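# Nest the open wooden boxes upright, largest on table

## Task

Put every open wooden box inside the next larger one so they form one nested stack, with each box resting flat and its open side facing up; boxes may begin tipped on a side or upside down and must be turned over. The largest box must stand upright on the table. The result counts only if it stays in place without the robot holding it, so release everything and move the grippers away at the end.

## Robot and tools

Robot: two arms, left_arm and right_arm, mounted facing each other across the table. left_arm's base is on the +y side. The names do not refer to sides of any camera image.

Frame: one scene frame shared by both arms. Origin at the table centre, +z up, table surface at z = +0.020 m. State lines list each gripper's end_effector_position (metres) and end_effector_quat_wxyz, plus linear (m/s) and angular (rad/s) velocity. The reported hand position may be a little wrong, more so when the arm reaches far. end_effector_position is the point between the finger pads, 3 to 4 cm behind the tips. In its own axes, a gripper's fingers point along +x and close along y.

The row: both motion tools take a row of 14 numbers, each in [-1, 1]. The first 7 are left_arm: dx, dy, dz, rx, ry, rz, opening. The last 7 are right_arm, in the same order. Always send all 14, even if one arm should stay still.

dx to rz are offsets, not poses. They are expressed in that gripper's own axes. They are counted from the gripper's pose in the most recent result that shows it. If no result in the scene has shown it yet, or for the second and later calls in one reply, they count from where the gripper is when the action starts. 1.0 equals 0.6 m of travel or 180 degrees of turn. rx, ry, rz form one rotation vector. Zeros do not mean hold still: they send the gripper back to that reference pose. To keep an arm where it is, give it the offset back to its wanted pose in the reply's first call and zeros in later calls.

The opening is absolute, not an offset. +1 is fully open (0.088 m). Empty fingers touch at about -0.80; lower values go no further. Closing from fully open takes at least 0.5 s.

execute_actions: "actions" is a list with zero or one entry. An empty list only returns the current state. {"rows": [...], "steps": n} runs up to 15 control steps of 1/30 s (default 15). Each row is used for one step and the last row repeats if steps outnumber rows. Every row is measured from the same reference pose, not from the previous row. {"steps": n} with no rows is a wait of up to 300 steps counted from the last result, including the time spent replying. "pictures" (true/false) says whether camera images come back. A refused call sends nothing to the robot.

move: "target" is one 14-number row as above. "speed" is the top path speed in m/s, 0.002 to 0.5, default 0.25; rotation is capped at twice that in rad/s. Each gripper travels in a straight line toward its target, turning the shorter way. Both paths finish together, lasting 0.5 to 10 s; longer ones are cut at 10 s. Paths do not slow for obstacles or for the other arm. Grippers lag, can stray, and can exceed the speed, especially with a nearly straight arm. Openings are applied at the start. The result adds a "move:" line giving the ending (done, off_target, moving, held, fault) and any limits (paced = the pose sent was clipped; held = some steps were blocked, after which the arm may jump fast), plus each gripper's distance from its target. If only one arm is named, the other finished fine. No per-step readings.

wait: "seconds" 0 to 10; lets the scene run with no new command.

zoom_image: "camera" (cam_head_left, cam_head_right, cam_high, cam_low, cam_left_wrist, cam_right_wrist) and "region" [x0, y0, x1, y1] in image pixels, origin top-left, at most 504 by 504. All images are 504x504.

finished_scene: "scene" is the number of the current scene; ends it irreversibly and reports success.

Motion limits: each control step, the commanded pose is clipped to 70 mm and 16 degrees from the measured pose; position wins over orientation if both cannot be met. After an action ends, the arm only continues to its last clipped pose, so far targets need further calls. Joint friction can leave the gripper short or slightly tilted, and tiny moves may not happen; check the pose after each move and correct tilt. The simulation keeps running while you write.

Result lines: "pose unreachable" means a clearance check altered or blocked that arm's command; HELD marks steps where your row was not fully sent; "Hand target" shows where the controller is now driving each gripper; grip_measured is the finger opening on the command scale (last joint value gives metres). Readings may be off by about 1 mm, and read up to 0.061 narrower while squeezing firmly.

Gripping: command an opening around 0.07 below grip_measured for a firm hold, less for a light one. Parts thinner than about 3 mm get proportionally less force. Pad force tops out near 34 to 49 N. Something may occasionally pull on a held part or nudge a loose one.

Avoid: knocking anything off the table, dropping or slamming boxes, hard pushes, and arms striking each other. Pressing fast or far past a contact hits harder. A TORQUE FAULT (joint load limit reached; limits in N m: waist 17.8, shoulder 22, elbow 22, wrist pitch 5.8, wrist yaw 5.78, wrist roll 5.42, including held weight) stops that arm for 10 s. Holding loads heats motors: MOTOR HOT appears from 50 °C, and at 95 °C an OVER-TEMPERATURE FAULT holds the arm and may cut its power. Joint ranges (rad): waist ±3.054, shoulder 0 to 3.142, elbow 0 to 2.356, wrist pitch ±1.571, wrist yaw ±1.571, wrist roll ±3.142.

Each tool is called as name([rows], argument=value, ...), one row to a line, values as JSON.

## Session

execute_actions(actions=[])

Scene clock: 0.00 s of 4500.00 s.
left_arm: end_effector_position=(-0.1144, +0.0966, +0.2356) grip_measured=+0.827 end_effector_quat_wxyz=(+0.536, +0.216, +0.724, -0.376) end_effector_velocity=(+0.004, +0.003, -0.000) end_effector_angular_velocity=(+0.020, -0.011, +0.018) | right_arm: end_effector_position=(+0.0718, -0.1329, +0.2030) grip_measured=+0.841 end_effector_quat_wxyz=(+0.613, -0.221, -0.023, +0.758) end_effector_velocity=(-0.001, -0.002, -0.003) end_effector_angular_velocity=(-0.014, +0.010, +0.005)
Joint positions: left_arm=[-0.772  2.192  1.456 -0.977 -0.082 -1.088  0.079] | right_arm=[-0.299  1.752  0.464  0.881 -0.832 -0.564  0.08 ]
Joint velocities: left_arm=[ 0.002 -0.002  0.002 -0.022 -0.007 -0.022 -0.   ] | right_arm=[-0.002 -0.002 -0.002 -0.022 -0.007 -0.007 -0.   ]
Heat: left arm: hottest waist 26 °C (+0.0 °C/min); right arm: hottest waist 27 °C (+0.0 °C/min).
Hand target (left_arm): -0.114, +0.097, +0.236; +0.536, +0.216, +0.724, -0.376
Hand target (right_arm): +0.072, -0.133, +0.203; +0.613, -0.221, -0.023, +0.758

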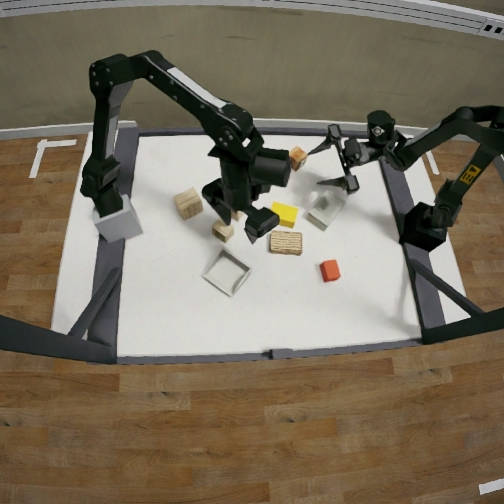

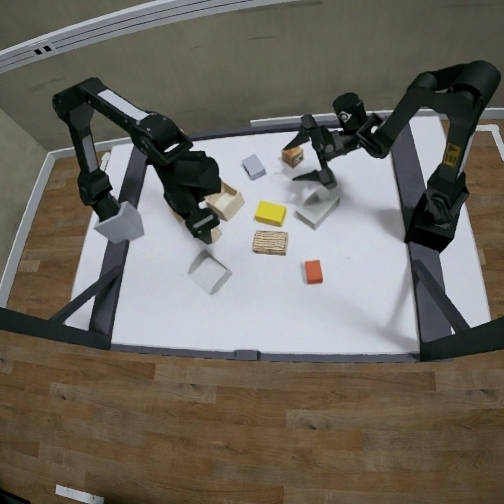

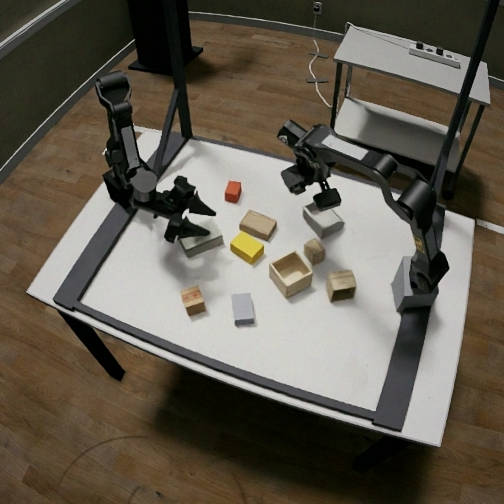

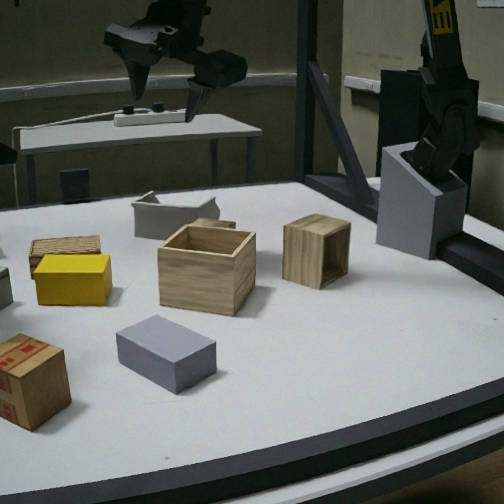

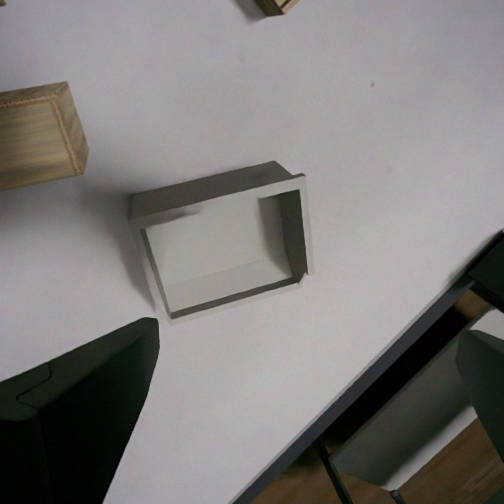

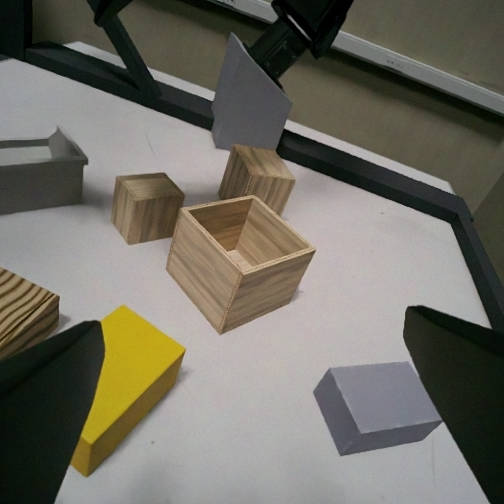

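zoom_image(camera="cam_high", region=[220, 180, 440, 340])

zoom_image(camera="cam_head_left", region=[150, 130, 370, 310])

Region (220, 180, 440, 340) of cam_high's 504x504 image, scaled by 2.291, with more detail than that image has; it fills the top 367 rows of this view, and the rest is white.

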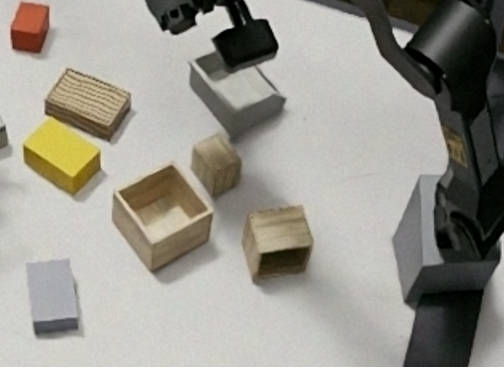

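Region (150, 130, 370, 310) of cam_head_left's 504x504 image, scaled by 2.291, with more detail than that image has; it fills the top 412 rows of this view, and the rest is white.

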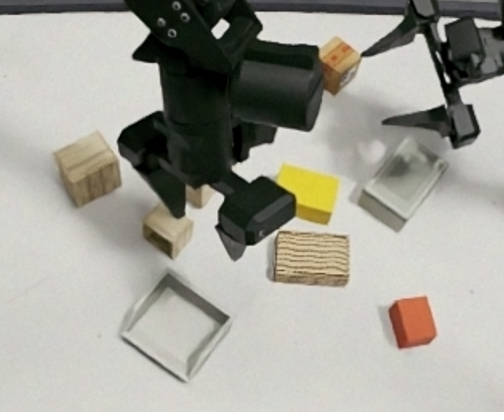

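move(target=[-0.164,0.256,0.004,0.218,-0.009,0.113,1,0,0,0,0,0,0,0.84])

Scene clock: 15.13 s of 4500.00 s.
left_arm: end_effector_position=(+0.0269, +0.1977, +0.2786) grip_measured=+0.987 end_effector_quat_wxyz=(+0.498, +0.498, +0.503, -0.502) end_effector_velocity=(+0.000, +0.005, +0.000) end_effector_angular_velocity=(+0.020, -0.001, -0.018) | right_arm: end_effector_position=(+0.0718, -0.1329, +0.2030) grip_measured=+0.841 end_effector_quat_wxyz=(+0.613, -0.221, -0.023, +0.758) end_effector_velocity=(-0.000, -0.000, +0.003) end_effector_angular_velocity=(+0.012, -0.012, +0.008)
Joint positions: left_arm=[-0.689  1.791  1.3   -1.417 -0.376 -0.364  0.087] | right_arm=[-0.299  1.752  0.464  0.881 -0.832 -0.564  0.08 ]
Joint velocities: left_arm=[-0.002 -0.002 -0.002 -0.022  0.007  0.007 -0.   ] | right_arm=[-0.002 -0.007 -0.002  0.007 -0.007 -0.007 -0.   ]
Heat: left arm: hottest shoulder 28 °C (+7.9 °C/min); right arm: hottest waist 27 °C (+0.0 °C/min).
Hand target (left_arm): +0.029, +0.200, +0.278; +0.497, +0.500, +0.501, -0.501
Hand target (right_arm): +0.072, -0.133, +0.203; +0.613, -0.221, -0.023, +0.758
Off the commanded pose (left_arm): 0.003 m, 0 deg.
Off the commanded pose (right_arm): 0.000 m, 0 deg.
After step 90, 10.13 s passed at rest.
move: done

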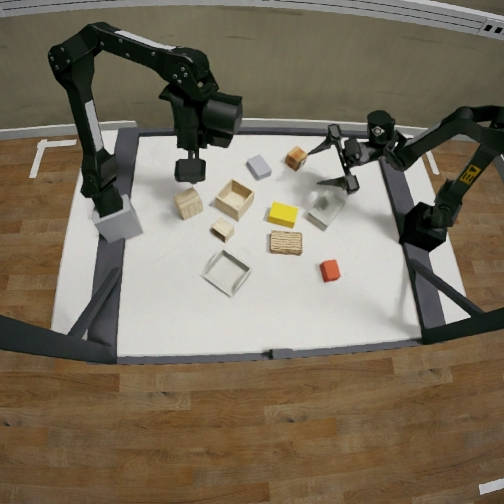

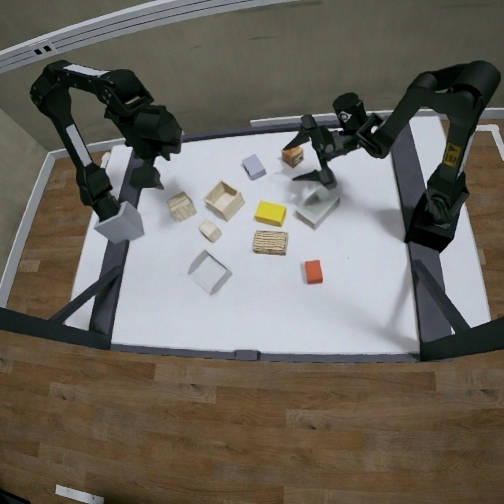

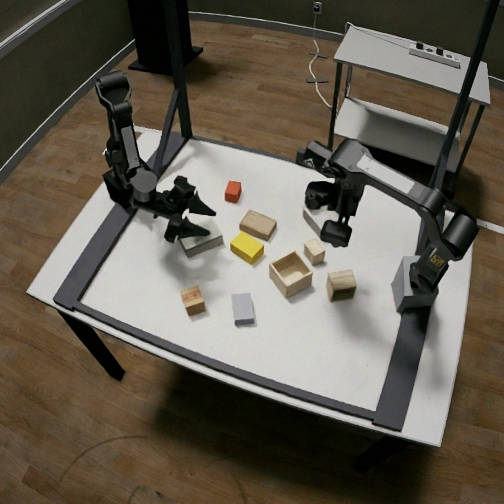

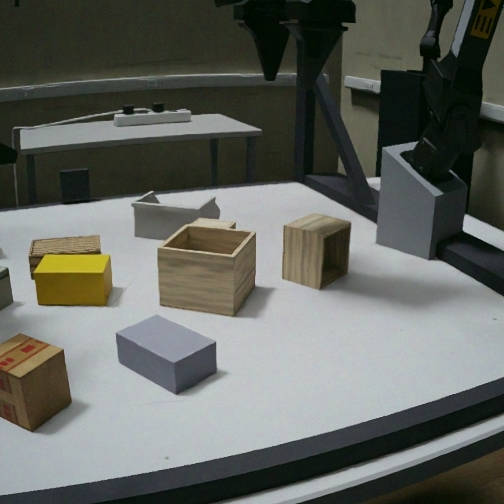

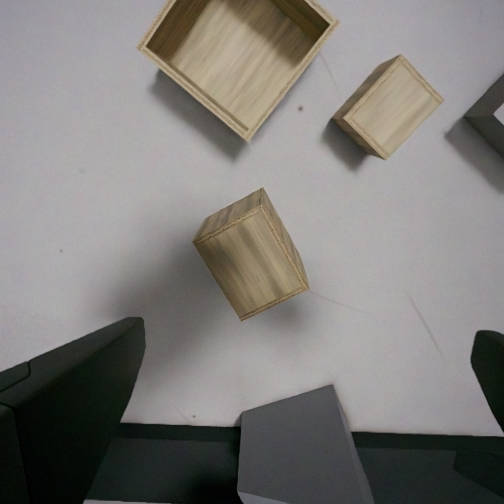

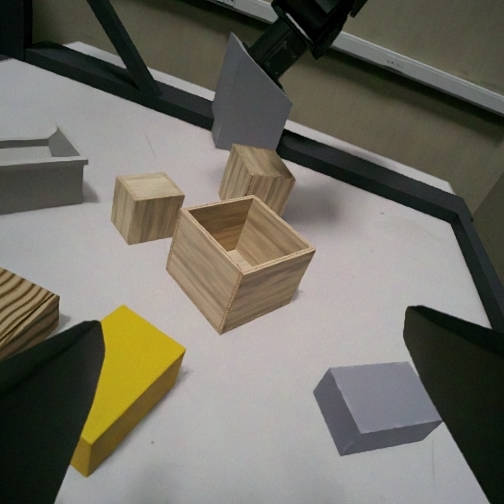

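move(target=[0.18,0.027,-0.107,0.344,0,0,1,0,0,0,0,0,0,0.84])

Scene clock: 24.13 s of 4500.00 s.
left_arm: end_effector_position=(+0.0387, +0.2606, +0.1710) grip_measured=+0.987 end_effector_quat_wxyz=(+0.170, +0.681, +0.176, -0.690) end_effector_velocity=(+0.001, +0.003, -0.000) end_effector_angular_velocity=(+0.004, -0.009, +0.002) | right_arm: end_effector_position=(+0.0718, -0.1329, +0.2030) grip_measured=+0.841 end_effector_quat_wxyz=(+0.613, -0.221, -0.023, +0.758) end_effector_velocity=(-0.002, -0.002, -0.002) end_effector_angular_velocity=(-0.007, +0.003, +0.006)
Joint positions: left_arm=[-0.541  1.572  0.721 -1.001 -0.415  0.867  0.087] | right_arm=[-0.299  1.752  0.464  0.881 -0.832 -0.564  0.08 ]
Joint velocities: left_arm=[-0.002 -0.007 -0.007 -0.007 -0.007 -0.007  0.   ] | right_arm=[-0.002 -0.002 -0.007 -0.007 -0.007 -0.007 -0.   ]
Heat: left arm: hottest shoulder 28 °C (+5.0 °C/min); right arm: hottest wrist pitch 28 °C (+2.5 °C/min).
Hand target (left_arm): +0.040, +0.262, +0.170; +0.170, +0.682, +0.174, -0.690
Hand target (right_arm): +0.072, -0.133, +0.203; +0.613, -0.221, -0.023, +0.758
Off the commanded pose (left_arm): 0.004 m, 0 deg.
Off the commanded pose (right_arm): 0.000 m, 0 deg.
After step 90, 3.43 s passed at rest.
move: done

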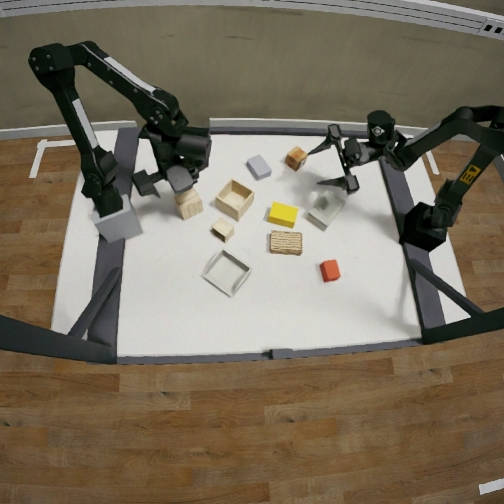

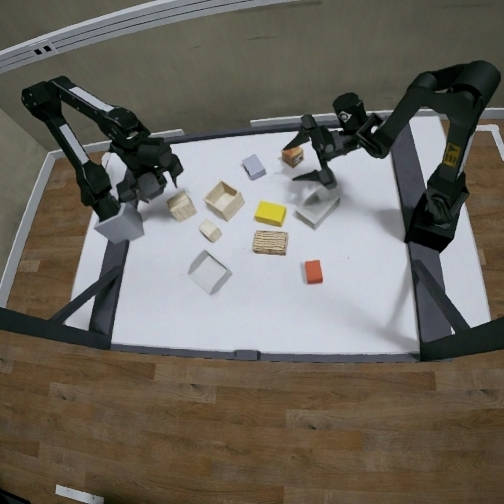

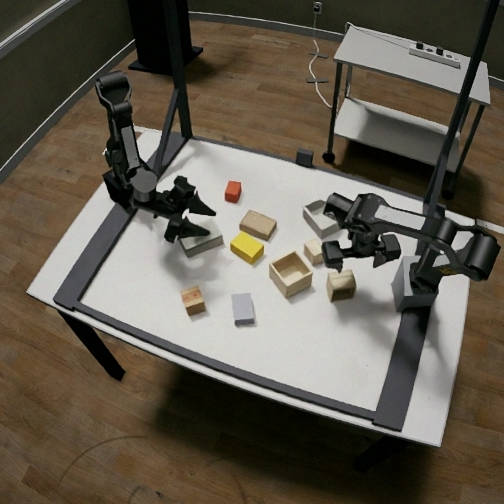

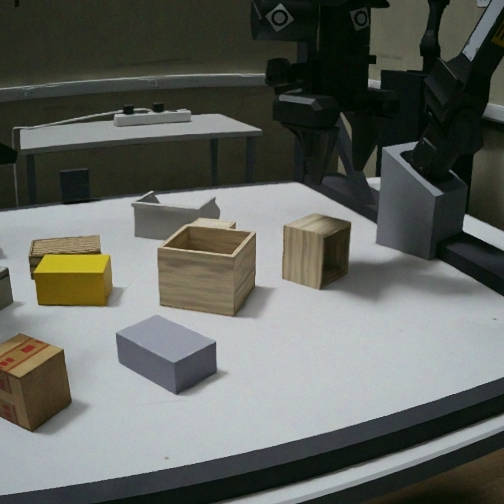

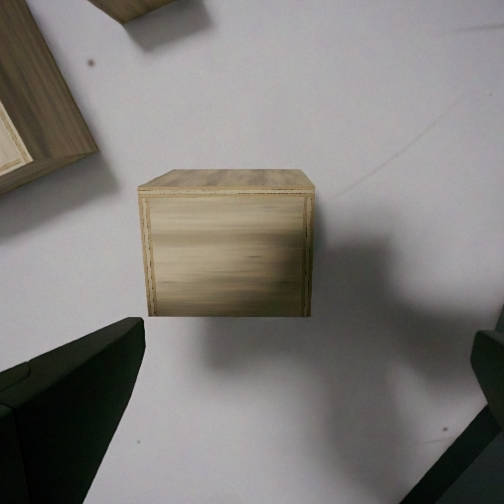

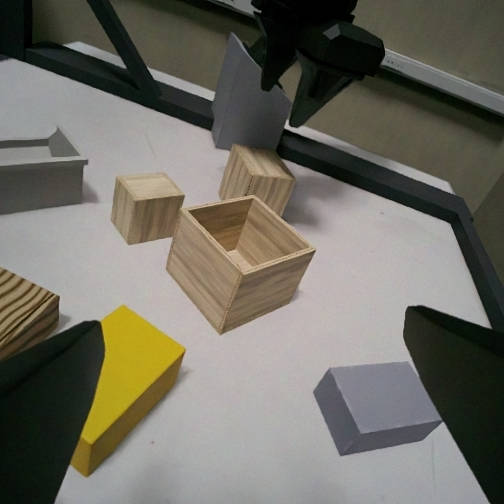

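move(target=[0.079,0.045,-0.108,0,-0.25,0,1,0,0,0,0,0,0,0.84])

Scene clock: 32.10 s of 4500.00 s.
left_arm: end_effector_position=(+0.1030, +0.2688, +0.1224) grip_measured=+0.987 end_effector_quat_wxyz=(+0.225, +0.361, +0.099, -0.900) end_effector_velocity=(+0.001, +0.001, +0.000) end_effector_angular_velocity=(+0.003, -0.005, -0.006) | right_arm: end_effector_position=(+0.0718, -0.1329, +0.2030) grip_measured=+0.841 end_effector_quat_wxyz=(+0.613, -0.221, -0.023, +0.758) end_effector_velocity=(+0.001, -0.001, -0.001) end_effector_angular_velocity=(-0.008, +0.009, -0.012)
Joint positions: left_arm=[ 0.438  1.494  0.655 -0.8    0.294  1.927  0.087] | right_arm=[-0.299  1.752  0.464  0.881 -0.832 -0.564  0.08 ]
Joint velocities: left_arm=[ 0.002 -0.002  0.002 -0.007 -0.007  0.007 -0.   ] | right_arm=[-0.002 -0.002 -0.002 -0.007  0.007  0.007 -0.   ]
Heat: left arm: hottest shoulder 28 °C (+3.7 °C/min); right arm: hottest wrist pitch 28 °C (+1.9 °C/min).
Hand target (left_arm): +0.103, +0.268, +0.122; -0.223, -0.357, -0.098, +0.902
Hand target (right_arm): +0.072, -0.133, +0.203; +0.613, -0.221, -0.023, +0.758
Off the commanded pose (left_arm): 0.005 m, 1 deg.
Off the commanded pose (right_arm): 0.000 m, 0 deg.
After step 90, 2.93 s passed at rest.
move: done

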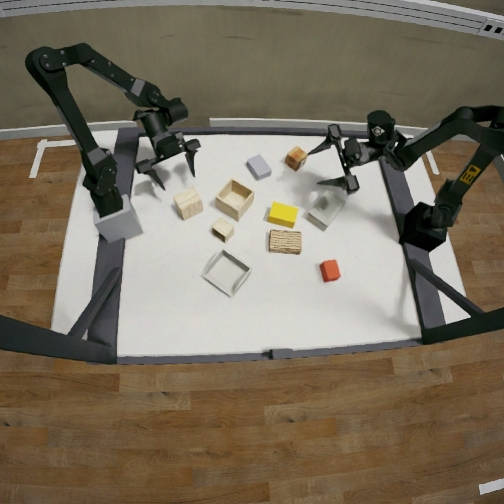

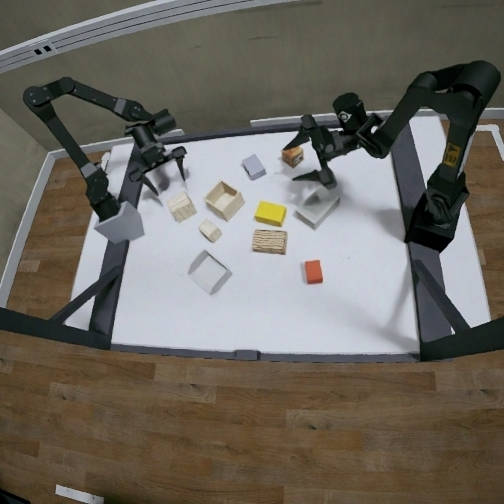

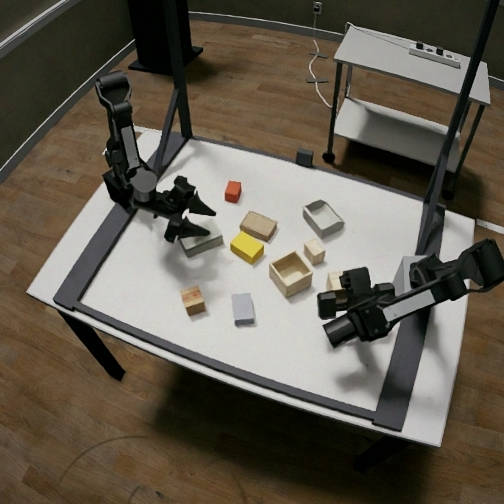

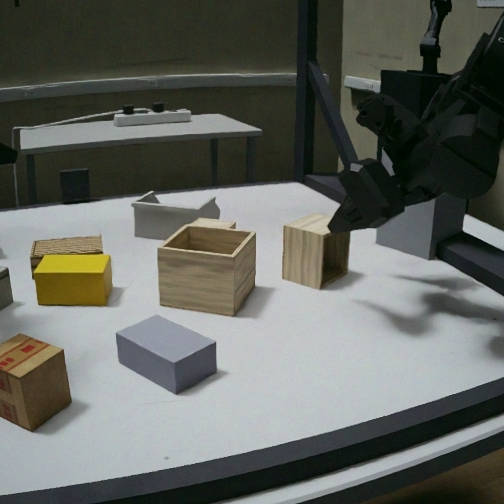

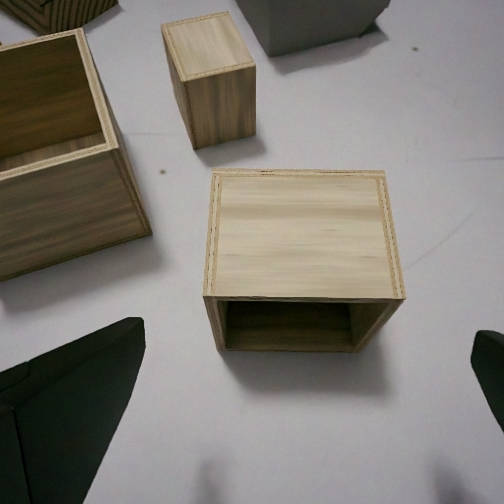

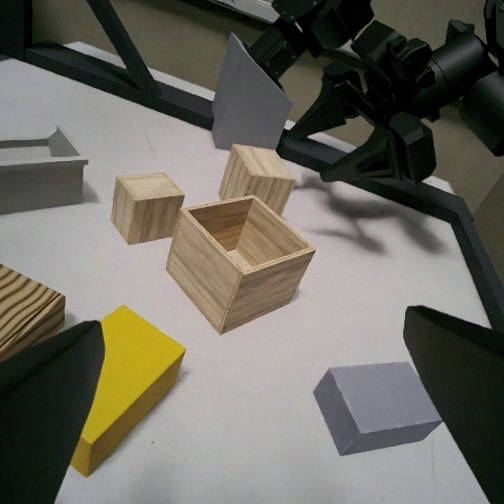

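move(target=[0.122,0,0,0,0,0,1,0,0,0,0,0,0,0.84], speed=0.12)

move(target=[0,0,0,0,0,0,0.35,0,0,0,0,0,0,0.84])

Scene clock: 35.10 s of 4500.00 s.
left_arm: end_effector_position=(+0.0605, +0.2427, +0.0731) grip_measured=+0.987 end_effector_quat_wxyz=(+0.229, +0.366, +0.094, -0.897) end_effector_velocity=(+0.001, +0.001, -0.003) end_effector_angular_velocity=(+0.015, -0.016, +0.000) | right_arm: end_effector_position=(+0.0718, -0.1329, +0.2030) grip_measured=+0.841 end_effector_quat_wxyz=(+0.613, -0.221, -0.023, +0.758) end_effector_velocity=(+0.001, -0.001, -0.001) end_effector_angular_velocity=(-0.006, -0.005, -0.008)
Joint positions: left_arm=[ 0.333  1.716  0.516 -0.393  0.294  1.82   0.087] | right_arm=[-0.299  1.752  0.464  0.881 -0.832 -0.564  0.08 ]
Joint velocities: left_arm=[-0.002  0.002 -0.002  0.007 -0.022 -0.007 -0.   ] | right_arm=[-0.002 -0.002 -0.002 -0.007  0.007 -0.007 -0.   ]
Heat: left arm: hottest shoulder 28 °C (+3.4 °C/min); right arm: hottest wrist pitch 29 °C (+3.4 °C/min).
Hand target (left_arm): +0.057, +0.244, +0.072; -0.225, -0.362, -0.099, +0.899
Hand target (right_arm): +0.072, -0.133, +0.203; +0.613, -0.221, -0.023, +0.758
Off the commanded pose (left_arm): 0.005 m, 1 deg.
Off the commanded pose (right_arm): 0.000 m, 0 deg.
move: done

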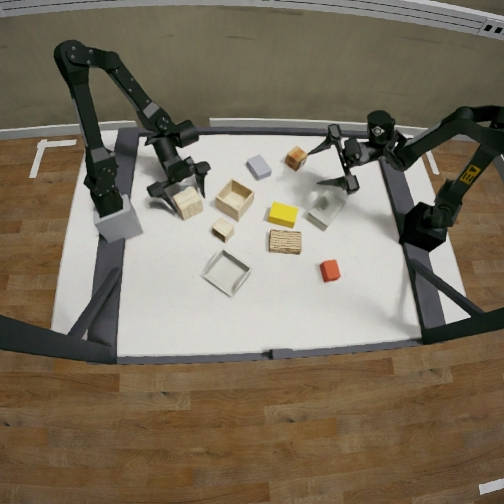

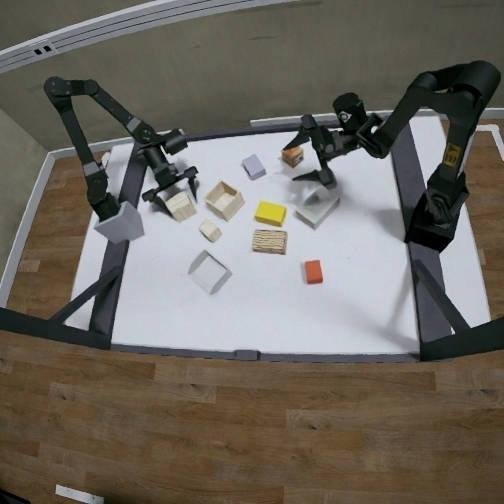

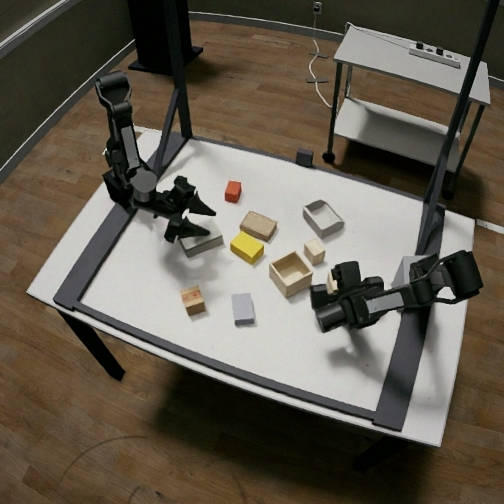

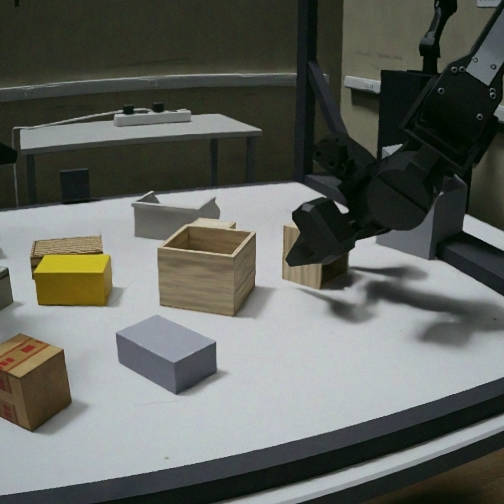

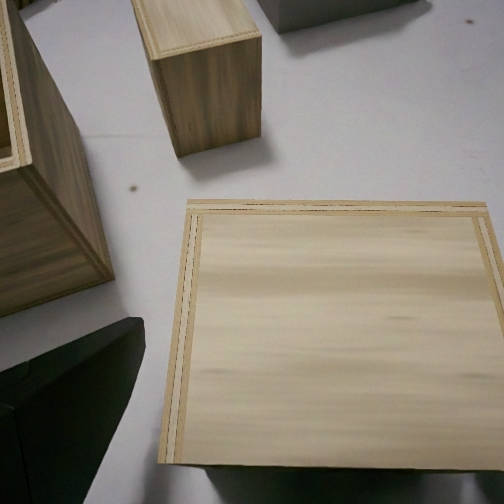

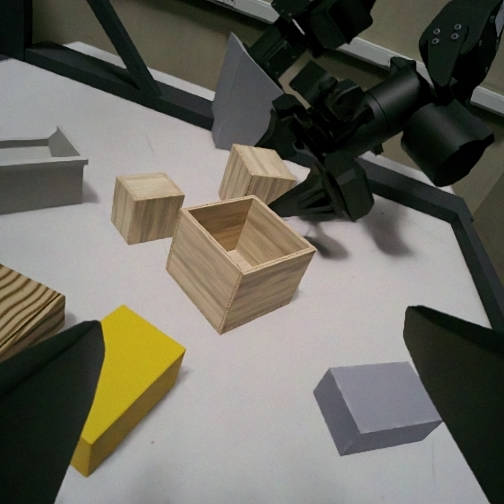

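Scene clock: 35.60 s of 4500.00 s.
left_arm: end_effector_position=(+0.0603, +0.2428, +0.0733) grip_measured=+0.486 end_effector_quat_wxyz=(+0.228, +0.365, +0.094, -0.897) end_effector_velocity=(-0.002, +0.001, +0.001) end_effector_angular_velocity=(+0.004, +0.012, +0.001) | right_arm: end_effector_position=(+0.0718, -0.1329, +0.2030) grip_measured=+0.841 end_effector_quat_wxyz=(+0.613, -0.221, -0.023, +0.758) end_effector_velocity=(-0.001, -0.001, -0.001) end_effector_angular_velocity=(-0.003, +0.000, +0.006)
Joint positions: left_arm=[ 0.333  1.716  0.516 -0.394  0.295  1.82   0.063] | right_arm=[-0.299  1.752  0.464  0.881 -0.832 -0.564  0.08 ]
Joint velocities: left_arm=[-0.002 -0.002 -0.002 -0.007  0.007 -0.007 -0.   ] | right_arm=[-0.002 -0.002 -0.002 -0.007 -0.007 -0.007 -0.   ]
Heat: left arm: hottest shoulder 28 °C (+3.4 °C/min); right arm: hottest wrist pitch 29 °C (+3.4 °C/min).
Hand target (left_arm): +0.061, +0.243, +0.073; -0.229, -0.366, -0.094, +0.897
Hand target (right_arm): +0.072, -0.133, +0.203; +0.613, -0.221, -0.023, +0.758
Off the commanded pose (left_arm): 0.000 m, 0 deg.
Off the commanded pose (right_arm): 0.000 m, 0 deg.
move: done

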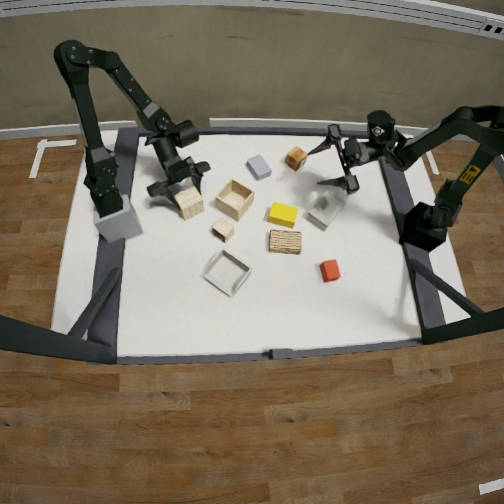

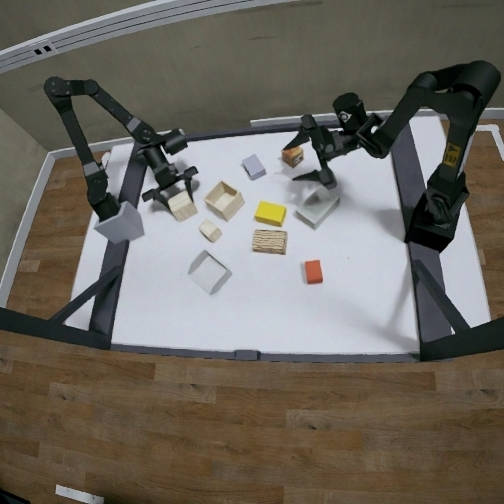

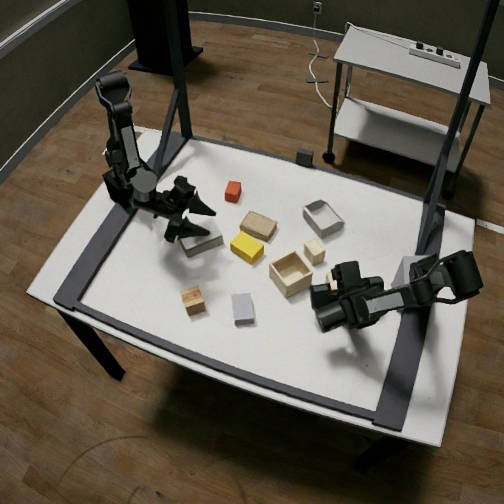

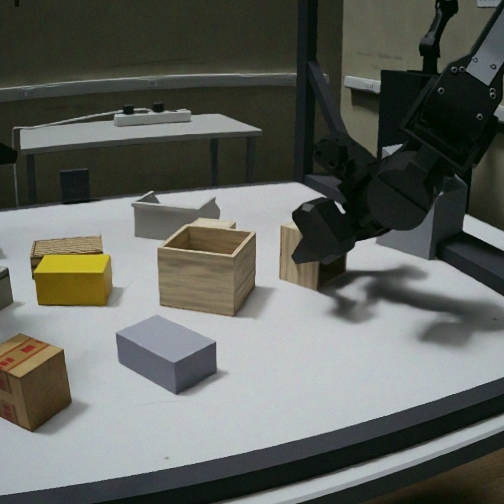

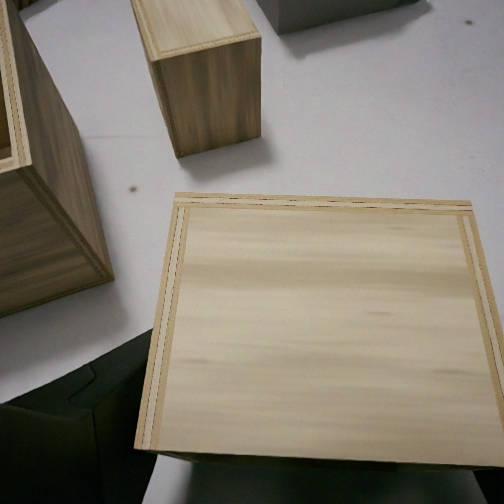

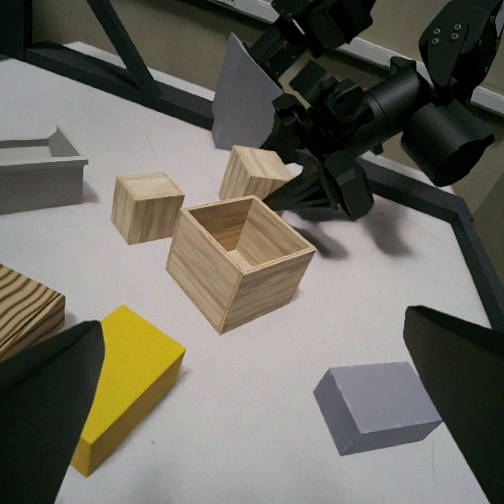

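move(target=[-0.05,0,0.051,0,0,0,0.4,0,0,0,0,0,0,0.84], speed=0.12)

move(target=[0,0,0,0.172,0.49,0,0.4,0,0,0,0,0,0,0.84], speed=0.3)

Scene clock: 42.77 s of 4500.00 s.
left_arm: end_effector_position=(+0.0583, +0.2450, +0.1130) grip_measured=+0.486 end_effector_quat_wxyz=(+0.224, +0.364, +0.097, -0.899) end_effector_velocity=(-0.001, +0.001, +0.002) end_effector_angular_velocity=(+0.001, +0.009, +0.003) | right_arm: end_effector_position=(+0.0718, -0.1329, +0.2030) grip_measured=+0.841 end_effector_quat_wxyz=(+0.613, -0.221, -0.023, +0.758) end_effector_velocity=(-0.004, -0.003, -0.003) end_effector_angular_velocity=(-0.010, +0.025, +0.014)
Joint positions: left_arm=[ 0.238  1.546  0.539 -0.569  0.295  1.723  0.063] | right_arm=[-0.299  1.752  0.464  0.881 -0.832 -0.564  0.08 ]
Joint velocities: left_arm=[-0.002 -0.007 -0.002 -0.007  0.007 -0.007  0.   ] | right_arm=[-0.002  0.002 -0.007 -0.007 -0.022  0.007 -0.   ]
Heat: left arm: hottest shoulder 28 °C (+2.8 °C/min); right arm: hottest wrist pitch 29 °C (+2.8 °C/min).
Hand target (left_arm): +0.061, +0.243, +0.116; -0.228, -0.366, -0.095, +0.897
Hand target (right_arm): +0.072, -0.133, +0.203; +0.613, -0.221, -0.023, +0.758
Off the commanded pose (left_arm): 0.004 m, 1 deg.
Off the commanded pose (right_arm): 0.000 m, 0 deg.
After step 90, 3.37 s passed at rest.
move: done

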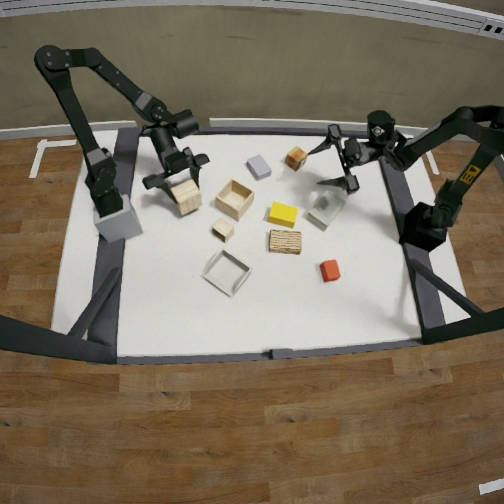

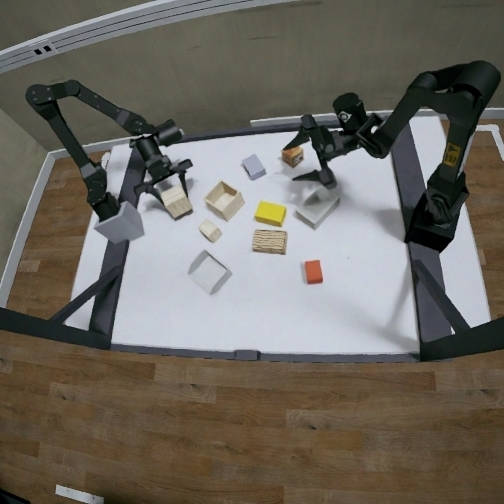

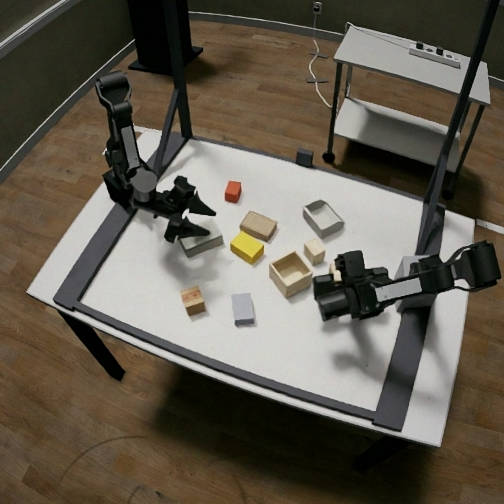

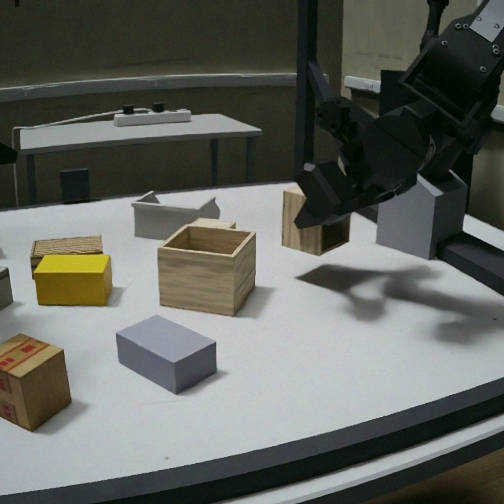

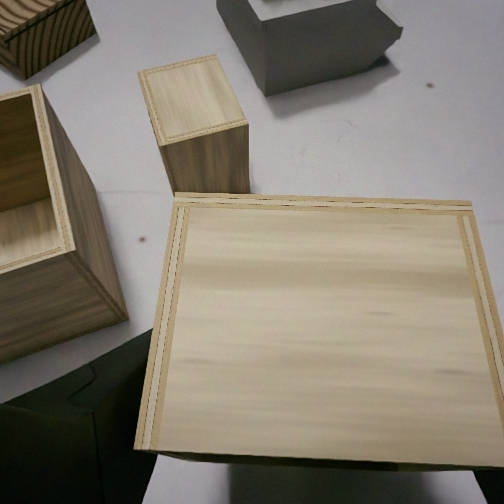

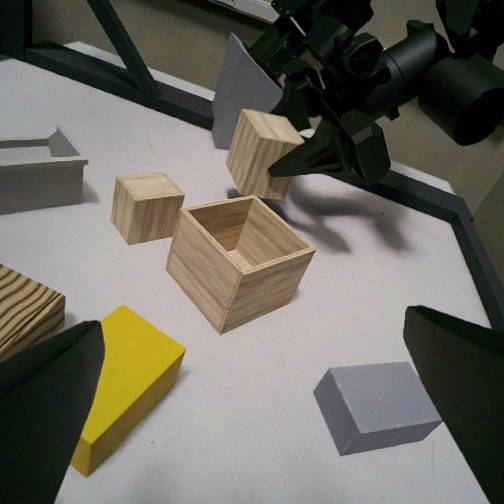

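Scene clock: 45.93 s of 4500.00 s.
left_arm: end_effector_position=(+0.0628, +0.2450, +0.1151) grip_measured=+0.486 end_effector_quat_wxyz=(-0.002, +0.922, +0.005, -0.387) end_effector_velocity=(+0.001, +0.002, +0.001) end_effector_angular_velocity=(-0.003, -0.017, +0.008) | right_arm: end_effector_position=(+0.0718, -0.1329, +0.2030) grip_measured=+0.841 end_effector_quat_wxyz=(+0.613, -0.221, -0.023, +0.758) end_effector_velocity=(-0.001, -0.001, -0.001) end_effector_angular_velocity=(-0.001, -0.014, +0.011)
Joint positions: left_arm=[-0.684  2.228  0.74  -0.974 -1.061  0.815  0.063] | right_arm=[-0.299  1.752  0.464  0.881 -0.832 -0.564  0.08 ]
Joint velocities: left_arm=[-0.002  0.012  0.002 -0.022 -0.007 -0.037 -0.   ] | right_arm=[-0.002 -0.002 -0.002 -0.007 -0.007 -0.022  0.   ]
Heat: left arm: hottest shoulder 28 °C (+2.6 °C/min); right arm: hottest wrist pitch 29 °C (+2.6 °C/min).
Hand target (left_arm): +0.062, +0.244, +0.115; -0.002, +0.924, +0.003, -0.383
Hand target (right_arm): +0.072, -0.133, +0.203; +0.613, -0.221, -0.023, +0.758
Off the commanded pose (left_arm): 0.005 m, 0 deg.
Off the commanded pose (right_arm): 0.000 m, 0 deg.
move: done

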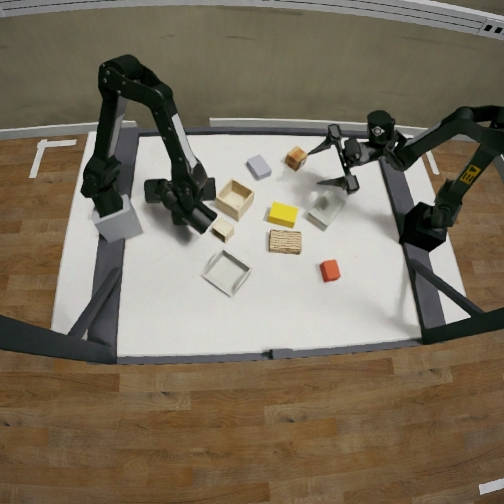

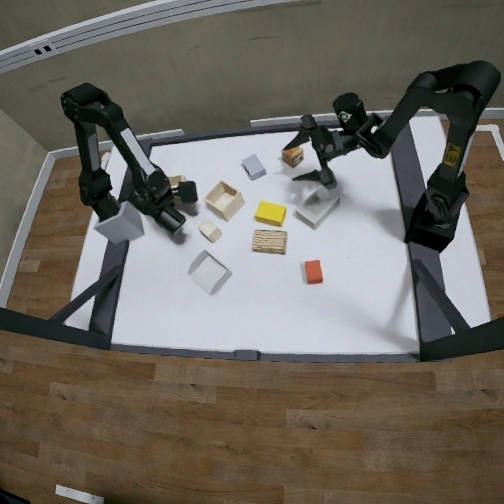

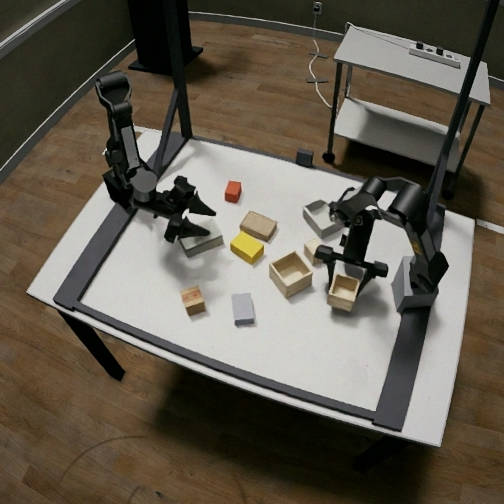

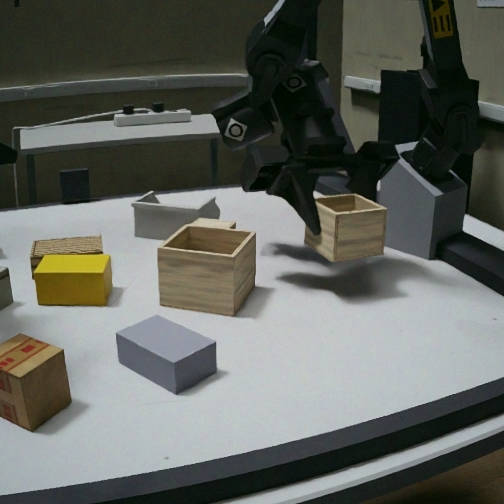

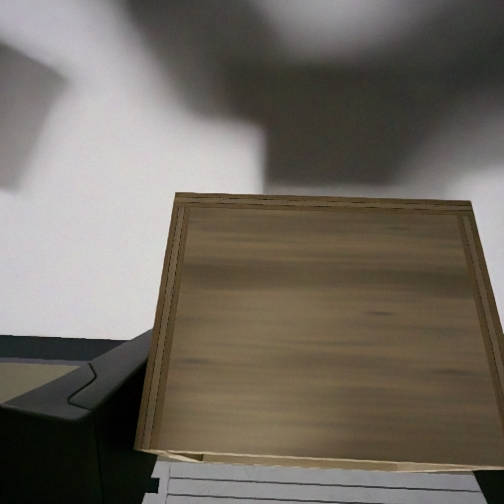

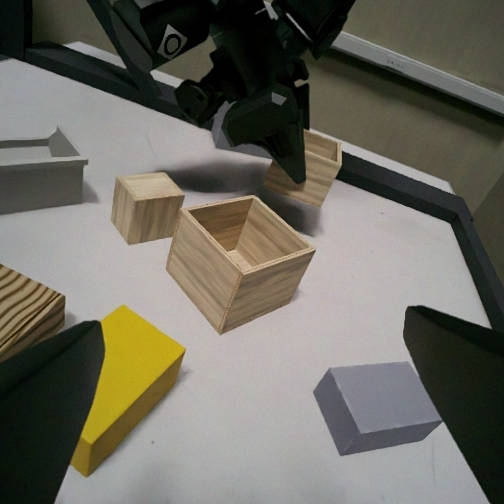

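move(target=[0.058,0,0.057,0,0,0,0.4,0,0,0,0,0,0,0.84], speed=0.05)

Scene clock: 49.00 s of 4500.00 s.
left_arm: end_effector_position=(+0.0613, +0.2425, +0.0686) grip_measured=+0.486 end_effector_quat_wxyz=(+0.007, +0.920, +0.007, -0.391) end_effector_velocity=(+0.001, -0.002, +0.001) end_effector_angular_velocity=(-0.020, -0.014, -0.009) | right_arm: end_effector_position=(+0.0718, -0.1329, +0.2030) grip_measured=+0.841 end_effector_quat_wxyz=(+0.613, -0.221, -0.023, +0.758) end_effector_velocity=(-0.001, -0.001, -0.001) end_effector_angular_velocity=(-0.003, +0.000, +0.006)
Joint positions: left_arm=[-0.596  2.362  0.696 -0.663 -1.121  0.942  0.063] | right_arm=[-0.299  1.752  0.464  0.881 -0.832 -0.564  0.08 ]
Joint velocities: left_arm=[-0.002 -0.002 -0.007  0.022 -0.022  0.007 -0.   ] | right_arm=[-0.002 -0.002 -0.002 -0.007 -0.007 -0.007 -0.   ]
Heat: left arm: hottest shoulder 28 °C (+2.4 °C/min); right arm: hottest wrist pitch 30 °C (+3.7 °C/min).
Hand target (left_arm): +0.062, +0.245, +0.066; -0.002, +0.922, +0.005, -0.388
Hand target (right_arm): +0.072, -0.133, +0.203; +0.613, -0.221, -0.023, +0.758
Off the commanded pose (left_arm): 0.004 m, 1 deg.
Off the commanded pose (right_arm): 0.000 m, 0 deg.
move: done

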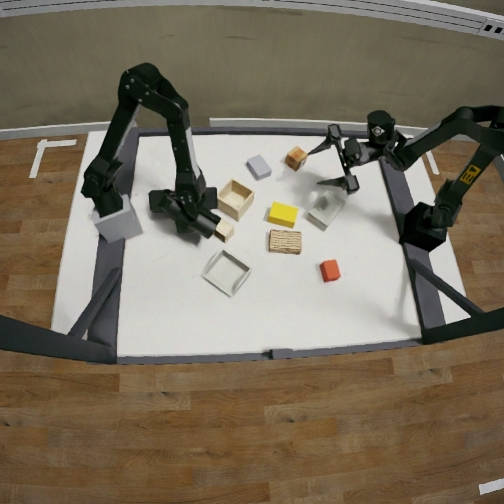

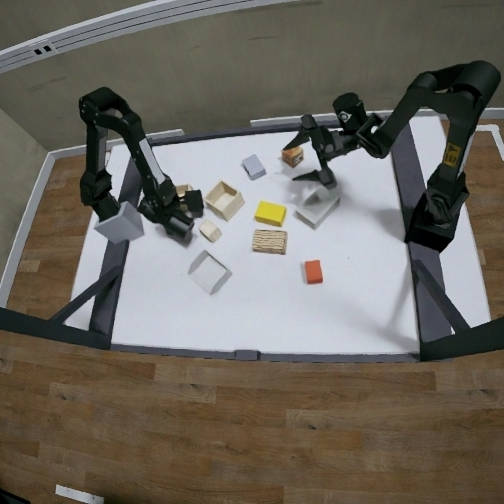

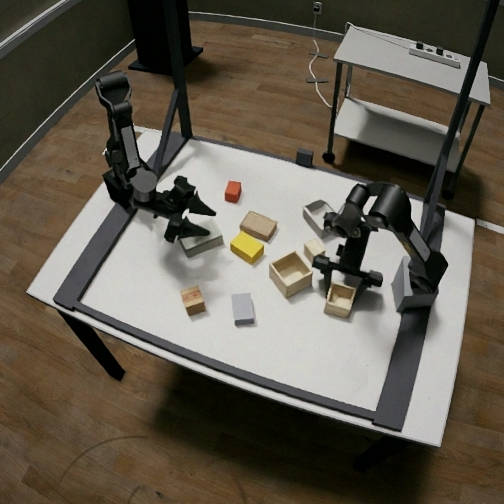

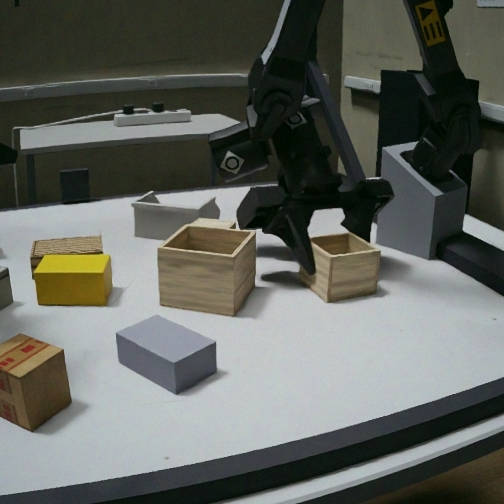

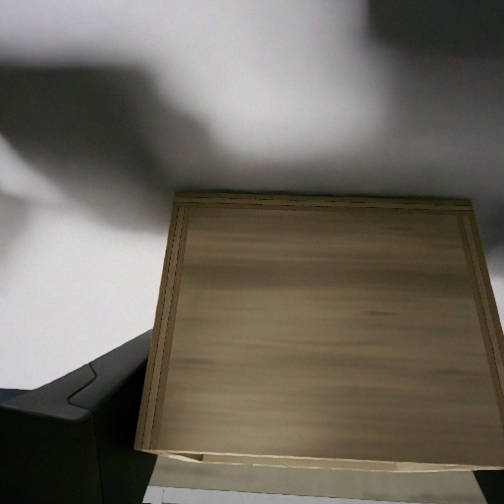

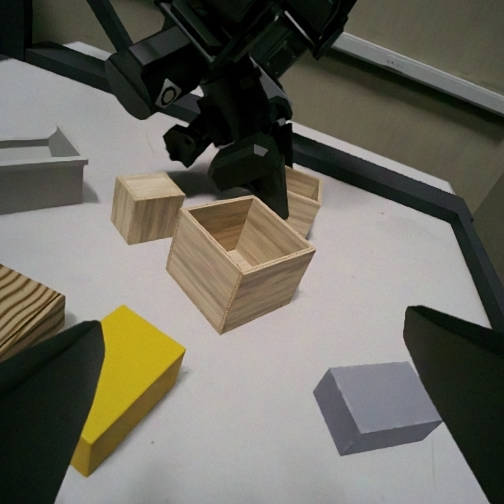

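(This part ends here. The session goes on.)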